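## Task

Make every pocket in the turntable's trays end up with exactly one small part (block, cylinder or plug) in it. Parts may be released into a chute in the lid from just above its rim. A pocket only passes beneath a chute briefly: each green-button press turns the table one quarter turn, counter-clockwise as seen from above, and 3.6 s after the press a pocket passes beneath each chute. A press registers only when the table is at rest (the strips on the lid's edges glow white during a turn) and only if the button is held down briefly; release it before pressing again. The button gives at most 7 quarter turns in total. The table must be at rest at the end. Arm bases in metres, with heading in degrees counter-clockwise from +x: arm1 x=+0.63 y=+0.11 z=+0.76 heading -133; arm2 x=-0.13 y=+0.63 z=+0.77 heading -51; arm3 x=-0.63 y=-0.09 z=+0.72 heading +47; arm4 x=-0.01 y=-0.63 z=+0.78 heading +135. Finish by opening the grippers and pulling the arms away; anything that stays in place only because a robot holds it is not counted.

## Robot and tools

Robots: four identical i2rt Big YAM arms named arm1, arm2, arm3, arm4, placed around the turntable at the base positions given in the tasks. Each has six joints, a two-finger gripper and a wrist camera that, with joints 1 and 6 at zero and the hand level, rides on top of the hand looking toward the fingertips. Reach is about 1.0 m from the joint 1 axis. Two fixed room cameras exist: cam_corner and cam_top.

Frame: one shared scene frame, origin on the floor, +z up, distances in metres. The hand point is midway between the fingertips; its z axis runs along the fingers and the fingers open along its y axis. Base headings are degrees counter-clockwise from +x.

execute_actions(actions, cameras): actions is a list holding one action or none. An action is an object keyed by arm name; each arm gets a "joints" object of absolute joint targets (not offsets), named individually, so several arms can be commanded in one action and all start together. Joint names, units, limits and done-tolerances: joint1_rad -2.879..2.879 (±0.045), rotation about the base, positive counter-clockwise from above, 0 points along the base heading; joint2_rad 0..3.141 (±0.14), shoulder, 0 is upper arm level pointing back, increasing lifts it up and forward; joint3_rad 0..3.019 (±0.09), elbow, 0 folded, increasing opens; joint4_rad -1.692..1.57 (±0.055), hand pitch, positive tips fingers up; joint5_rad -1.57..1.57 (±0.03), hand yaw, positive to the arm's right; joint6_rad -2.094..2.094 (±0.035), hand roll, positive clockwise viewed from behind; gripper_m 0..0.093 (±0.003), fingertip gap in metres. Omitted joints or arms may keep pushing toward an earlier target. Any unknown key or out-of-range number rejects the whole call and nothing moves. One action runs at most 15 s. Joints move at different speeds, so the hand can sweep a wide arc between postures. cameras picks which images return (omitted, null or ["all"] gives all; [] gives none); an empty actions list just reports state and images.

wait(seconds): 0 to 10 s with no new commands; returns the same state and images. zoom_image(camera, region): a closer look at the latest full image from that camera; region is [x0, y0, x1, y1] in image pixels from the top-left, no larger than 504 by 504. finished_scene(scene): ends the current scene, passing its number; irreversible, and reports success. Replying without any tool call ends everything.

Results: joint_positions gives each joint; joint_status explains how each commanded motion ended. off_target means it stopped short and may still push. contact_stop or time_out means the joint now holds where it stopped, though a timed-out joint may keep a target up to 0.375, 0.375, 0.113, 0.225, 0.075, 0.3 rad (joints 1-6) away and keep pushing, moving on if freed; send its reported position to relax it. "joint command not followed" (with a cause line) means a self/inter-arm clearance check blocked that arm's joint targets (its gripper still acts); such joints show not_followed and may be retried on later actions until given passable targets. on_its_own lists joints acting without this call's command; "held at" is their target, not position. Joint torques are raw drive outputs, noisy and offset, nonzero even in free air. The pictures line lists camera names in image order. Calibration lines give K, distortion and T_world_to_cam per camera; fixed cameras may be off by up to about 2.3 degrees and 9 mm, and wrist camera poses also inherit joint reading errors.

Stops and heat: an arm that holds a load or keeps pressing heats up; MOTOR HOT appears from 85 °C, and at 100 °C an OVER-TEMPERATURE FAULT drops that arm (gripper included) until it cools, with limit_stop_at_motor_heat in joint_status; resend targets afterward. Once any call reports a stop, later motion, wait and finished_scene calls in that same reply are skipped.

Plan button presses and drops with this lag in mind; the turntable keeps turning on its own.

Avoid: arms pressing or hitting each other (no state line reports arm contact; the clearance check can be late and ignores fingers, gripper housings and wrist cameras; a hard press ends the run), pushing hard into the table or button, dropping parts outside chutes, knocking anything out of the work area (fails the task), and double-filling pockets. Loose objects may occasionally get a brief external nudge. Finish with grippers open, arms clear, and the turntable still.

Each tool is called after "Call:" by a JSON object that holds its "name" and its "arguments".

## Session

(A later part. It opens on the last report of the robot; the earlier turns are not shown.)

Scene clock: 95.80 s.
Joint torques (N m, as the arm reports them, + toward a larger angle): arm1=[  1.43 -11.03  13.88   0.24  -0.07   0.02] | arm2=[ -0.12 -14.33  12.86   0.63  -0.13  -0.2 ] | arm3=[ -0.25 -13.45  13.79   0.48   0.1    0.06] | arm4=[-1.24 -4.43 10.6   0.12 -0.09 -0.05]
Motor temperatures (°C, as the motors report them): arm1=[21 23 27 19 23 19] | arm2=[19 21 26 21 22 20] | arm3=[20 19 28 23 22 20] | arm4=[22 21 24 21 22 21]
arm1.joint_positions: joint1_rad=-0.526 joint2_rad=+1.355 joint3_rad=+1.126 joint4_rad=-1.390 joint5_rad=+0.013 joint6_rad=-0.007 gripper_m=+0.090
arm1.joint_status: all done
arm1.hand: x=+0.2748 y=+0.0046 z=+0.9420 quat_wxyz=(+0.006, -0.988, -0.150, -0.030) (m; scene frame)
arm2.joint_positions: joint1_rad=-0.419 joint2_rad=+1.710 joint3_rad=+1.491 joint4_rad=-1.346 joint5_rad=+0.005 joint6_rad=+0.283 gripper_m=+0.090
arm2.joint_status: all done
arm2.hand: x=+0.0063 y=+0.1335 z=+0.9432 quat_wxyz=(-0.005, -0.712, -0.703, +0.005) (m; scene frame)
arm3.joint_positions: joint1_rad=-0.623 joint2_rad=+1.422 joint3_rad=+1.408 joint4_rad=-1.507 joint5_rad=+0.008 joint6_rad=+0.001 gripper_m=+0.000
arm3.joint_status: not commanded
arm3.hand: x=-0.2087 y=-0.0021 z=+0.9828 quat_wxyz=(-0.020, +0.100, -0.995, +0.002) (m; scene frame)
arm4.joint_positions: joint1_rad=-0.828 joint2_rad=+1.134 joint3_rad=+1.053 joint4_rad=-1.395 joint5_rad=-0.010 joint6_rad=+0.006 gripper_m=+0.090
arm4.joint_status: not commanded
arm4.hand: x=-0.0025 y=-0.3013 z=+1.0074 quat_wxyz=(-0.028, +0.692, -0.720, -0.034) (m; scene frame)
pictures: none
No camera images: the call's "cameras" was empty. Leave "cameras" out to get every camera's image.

Call:
{"name": "execute_actions", "arguments": {"actions": [{"arm1":{"joints":{"joint2_rad":0.9}},"arm2":{"joints":{"joint2_rad":1.2}},"arm3":{"joints":{"joint2_rad":0.9}},"arm4":{"joints":{"joint2_rad":0.9}}}], "cameras": []}}

Call:
{"name": "wait", "arguments": {"seconds": 3}}

Scene clock: 97.73 s.
Joint torques (N m, as the arm reports them, + toward a larger angle): arm1=[ 1.37 -3.48 14.01  0.89 -0.08  0.04] | arm2=[-0.13 -7.3  10.53  1.33 -0.13 -0.21] | arm3=[-0.34 -4.66 11.87  1.37  0.09  0.05] | arm4=[-1.65 -0.96 11.11  0.62 -0.1  -0.06]
Motor temperatures (°C, as the motors report them): arm1=[21 23 28 19 23 19] | arm2=[19 21 26 21 22 20] | arm3=[20 19 28 23 22 20] | arm4=[22 21 24 21 22 21]
arm1.joint_positions: joint1_rad=-0.526 joint2_rad=+0.897 joint3_rad=+1.134 joint4_rad=-1.390 joint5_rad=+0.013 joint6_rad=-0.007 gripper_m=+0.090
arm1.joint_status: all done
arm1.hand: x=+0.3274 y=+0.0221 z=+1.0942 quat_wxyz=(-0.027, -0.969, -0.144, +0.199) (m; scene frame)
arm2.joint_positions: joint1_rad=-0.419 joint2_rad=+1.205 joint3_rad=+1.527 joint4_rad=-1.343 joint5_rad=+0.005 joint6_rad=+0.283 gripper_m=+0.090
arm2.joint_status: all done
arm2.hand: x=-0.0145 y=+0.2077 z=+1.1953 quat_wxyz=(-0.239, -0.685, -0.675, +0.136) (m; scene frame)
arm3.joint_positions: joint1_rad=-0.623 joint2_rad=+0.901 joint3_rad=+1.427 joint4_rad=-1.507 joint5_rad=+0.008 joint6_rad=+0.001 gripper_m=+0.000
arm3.joint_status: all done
arm3.hand: x=-0.3246 y=-0.0258 z=+1.1767 quat_wxyz=(-0.285, +0.095, -0.954, -0.025) (m; scene frame)
arm4.joint_positions: joint1_rad=-0.828 joint2_rad=+0.887 joint3_rad=+1.052 joint4_rad=-1.395 joint5_rad=-0.010 joint6_rad=+0.006 gripper_m=+0.090
arm4.joint_status: all done
arm4.hand: x=-0.0036 y=-0.3339 z=+1.0790 quat_wxyz=(-0.116, +0.684, -0.711, -0.119) (m; scene frame)
pictures: none
No camera images: the call's "cameras" was empty. Leave "cameras" out to get every camera's image.

Scene clock: 100.73 s.
Joint torques (N m, as the arm reports them, + toward a larger angle): arm1=[ 1.3  -2.74 14.02  0.87 -0.06  0.02] | arm2=[-0.14 -6.31 10.63  1.38 -0.13 -0.21] | arm3=[-0.3  -4.85 11.81  1.38  0.09  0.05] | arm4=[-0.7  -1.05 11.2   0.61 -0.1  -0.07]
Motor temperatures (°C, as the motors report them): arm1=[21 23 28 19 23 19] | arm2=[19 21 26 21 22 20] | arm3=[20 19 28 23 22 20] | arm4=[22 21 24 21 22 21]
arm1.joint_positions: joint1_rad=-0.526 joint2_rad=+0.897 joint3_rad=+1.134 joint4_rad=-1.390 joint5_rad=+0.013 joint6_rad=-0.007 gripper_m=+0.090
arm1.joint_status: all done
arm1.hand: x=+0.3274 y=+0.0221 z=+1.0942 quat_wxyz=(-0.027, -0.969, -0.144, +0.199) (m; scene frame)
arm2.joint_positions: joint1_rad=-0.419 joint2_rad=+1.205 joint3_rad=+1.527 joint4_rad=-1.343 joint5_rad=+0.005 joint6_rad=+0.283 gripper_m=+0.090
arm2.joint_status: all done
arm2.hand: x=-0.0145 y=+0.2077 z=+1.1953 quat_wxyz=(-0.239, -0.685, -0.675, +0.136) (m; scene frame)
arm3.joint_positions: joint1_rad=-0.623 joint2_rad=+0.901 joint3_rad=+1.427 joint4_rad=-1.507 joint5_rad=+0.008 joint6_rad=+0.001 gripper_m=+0.000
arm3.joint_status: all done
arm3.hand: x=-0.3246 y=-0.0258 z=+1.1767 quat_wxyz=(-0.285, +0.095, -0.954, -0.025) (m; scene frame)
arm4.joint_positions: joint1_rad=-0.828 joint2_rad=+0.887 joint3_rad=+1.052 joint4_rad=-1.395 joint5_rad=-0.010 joint6_rad=+0.006 gripper_m=+0.090
arm4.joint_status: all done
arm4.hand: x=-0.0036 y=-0.3339 z=+1.0790 quat_wxyz=(-0.116, +0.684, -0.711, -0.119) (m; scene frame)
wait: 3.00 s; at rest by 0.27 s
pictures: arm1_cam_wrist, arm2_cam_wrist, arm3_cam_wrist, arm4_cam_wrist, cam_corner, cam_top
camera_calibration (this result's frames):
arm1_cam_wrist: T_world_to_cam=[[-0.309476, 0.950819, 0.0129498, 0.0634739], [0.9281, 0.29906, 0.221794, -0.551814], [0.207013, 0.0806586, -0.975008, 1.12167], [0, 0, 0, 1]] pos_world=[0.299583, 0.0142015, 1.2152]
arm2_cam_wrist: T_world_to_cam=[[-0.989584, -0.031598, -0.140447, 0.154103], [-0.0439297, 0.995362, 0.085589, -0.31133], [0.137091, 0.0908673, -0.986382, 1.28691], [0, 0, 0, 1]] pos_world=[-0.0376027, 0.197817, 1.31767]
arm3_cam_wrist: T_world_to_cam=[[0.181098, -0.983357, 0.014566, 0.0183201], [-0.98252, -0.180256, 0.0464944, -0.370408], [-0.043095, -0.0227314, -0.998812, 1.28467], [0, 0, 0, 1]] pos_world=[-0.311888, -0.0195506, 1.3001]
arm4_cam_wrist: T_world_to_cam=[[0.999186, -0.0376362, -0.014499, 0.00927567], [-0.0324165, -0.963284, 0.26652, -0.597201], [-0.0239975, -0.265833, -0.96372, 1.07754], [0, 0, 0, 1]] pos_world=[-0.00276899, -0.288479, 1.19775]
Images, in order (width x height): arm1_cam_wrist 504x504, arm2_cam_wrist 504x504, arm3_cam_wrist 504x504, arm4_cam_wrist 504x504, cam_corner 504x504, cam_top 504x504.

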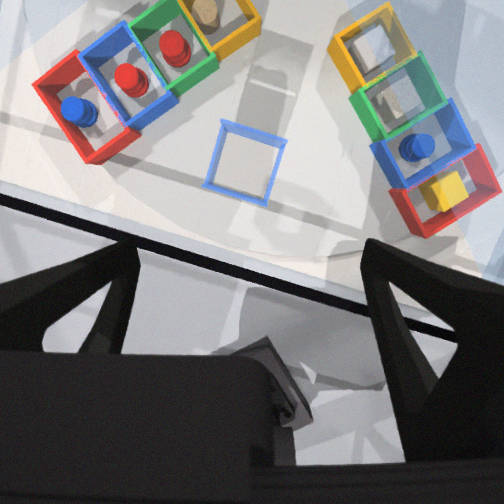

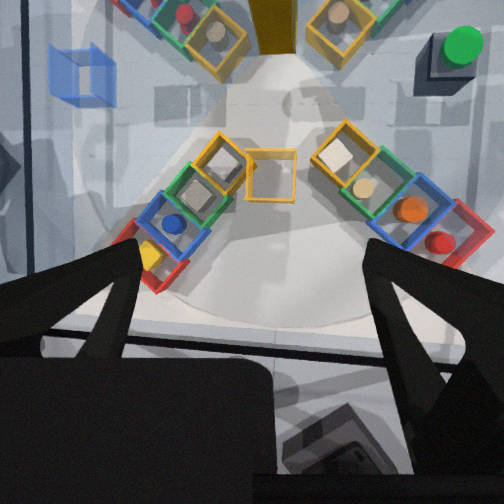

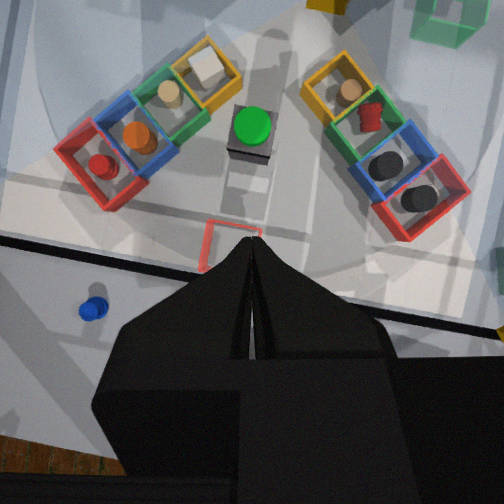

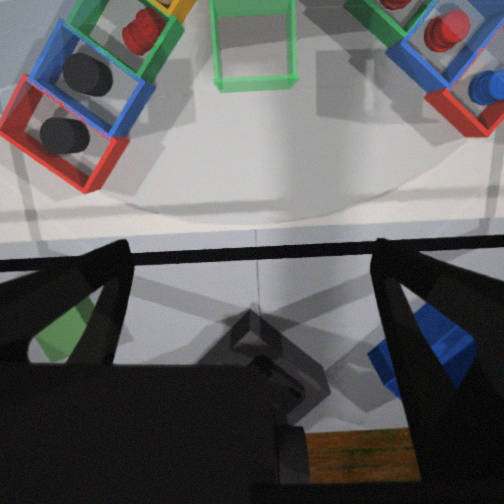

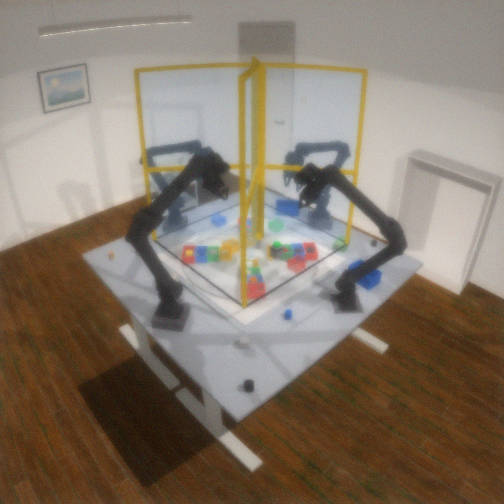

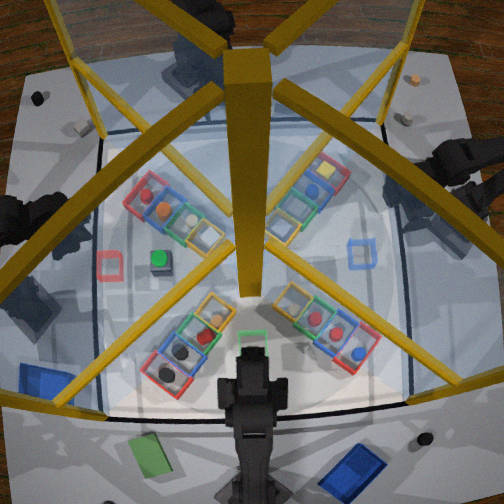

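Call:
{"name": "finished_scene", "arguments": {"scene": 1}}

The scene is finished: the task was done.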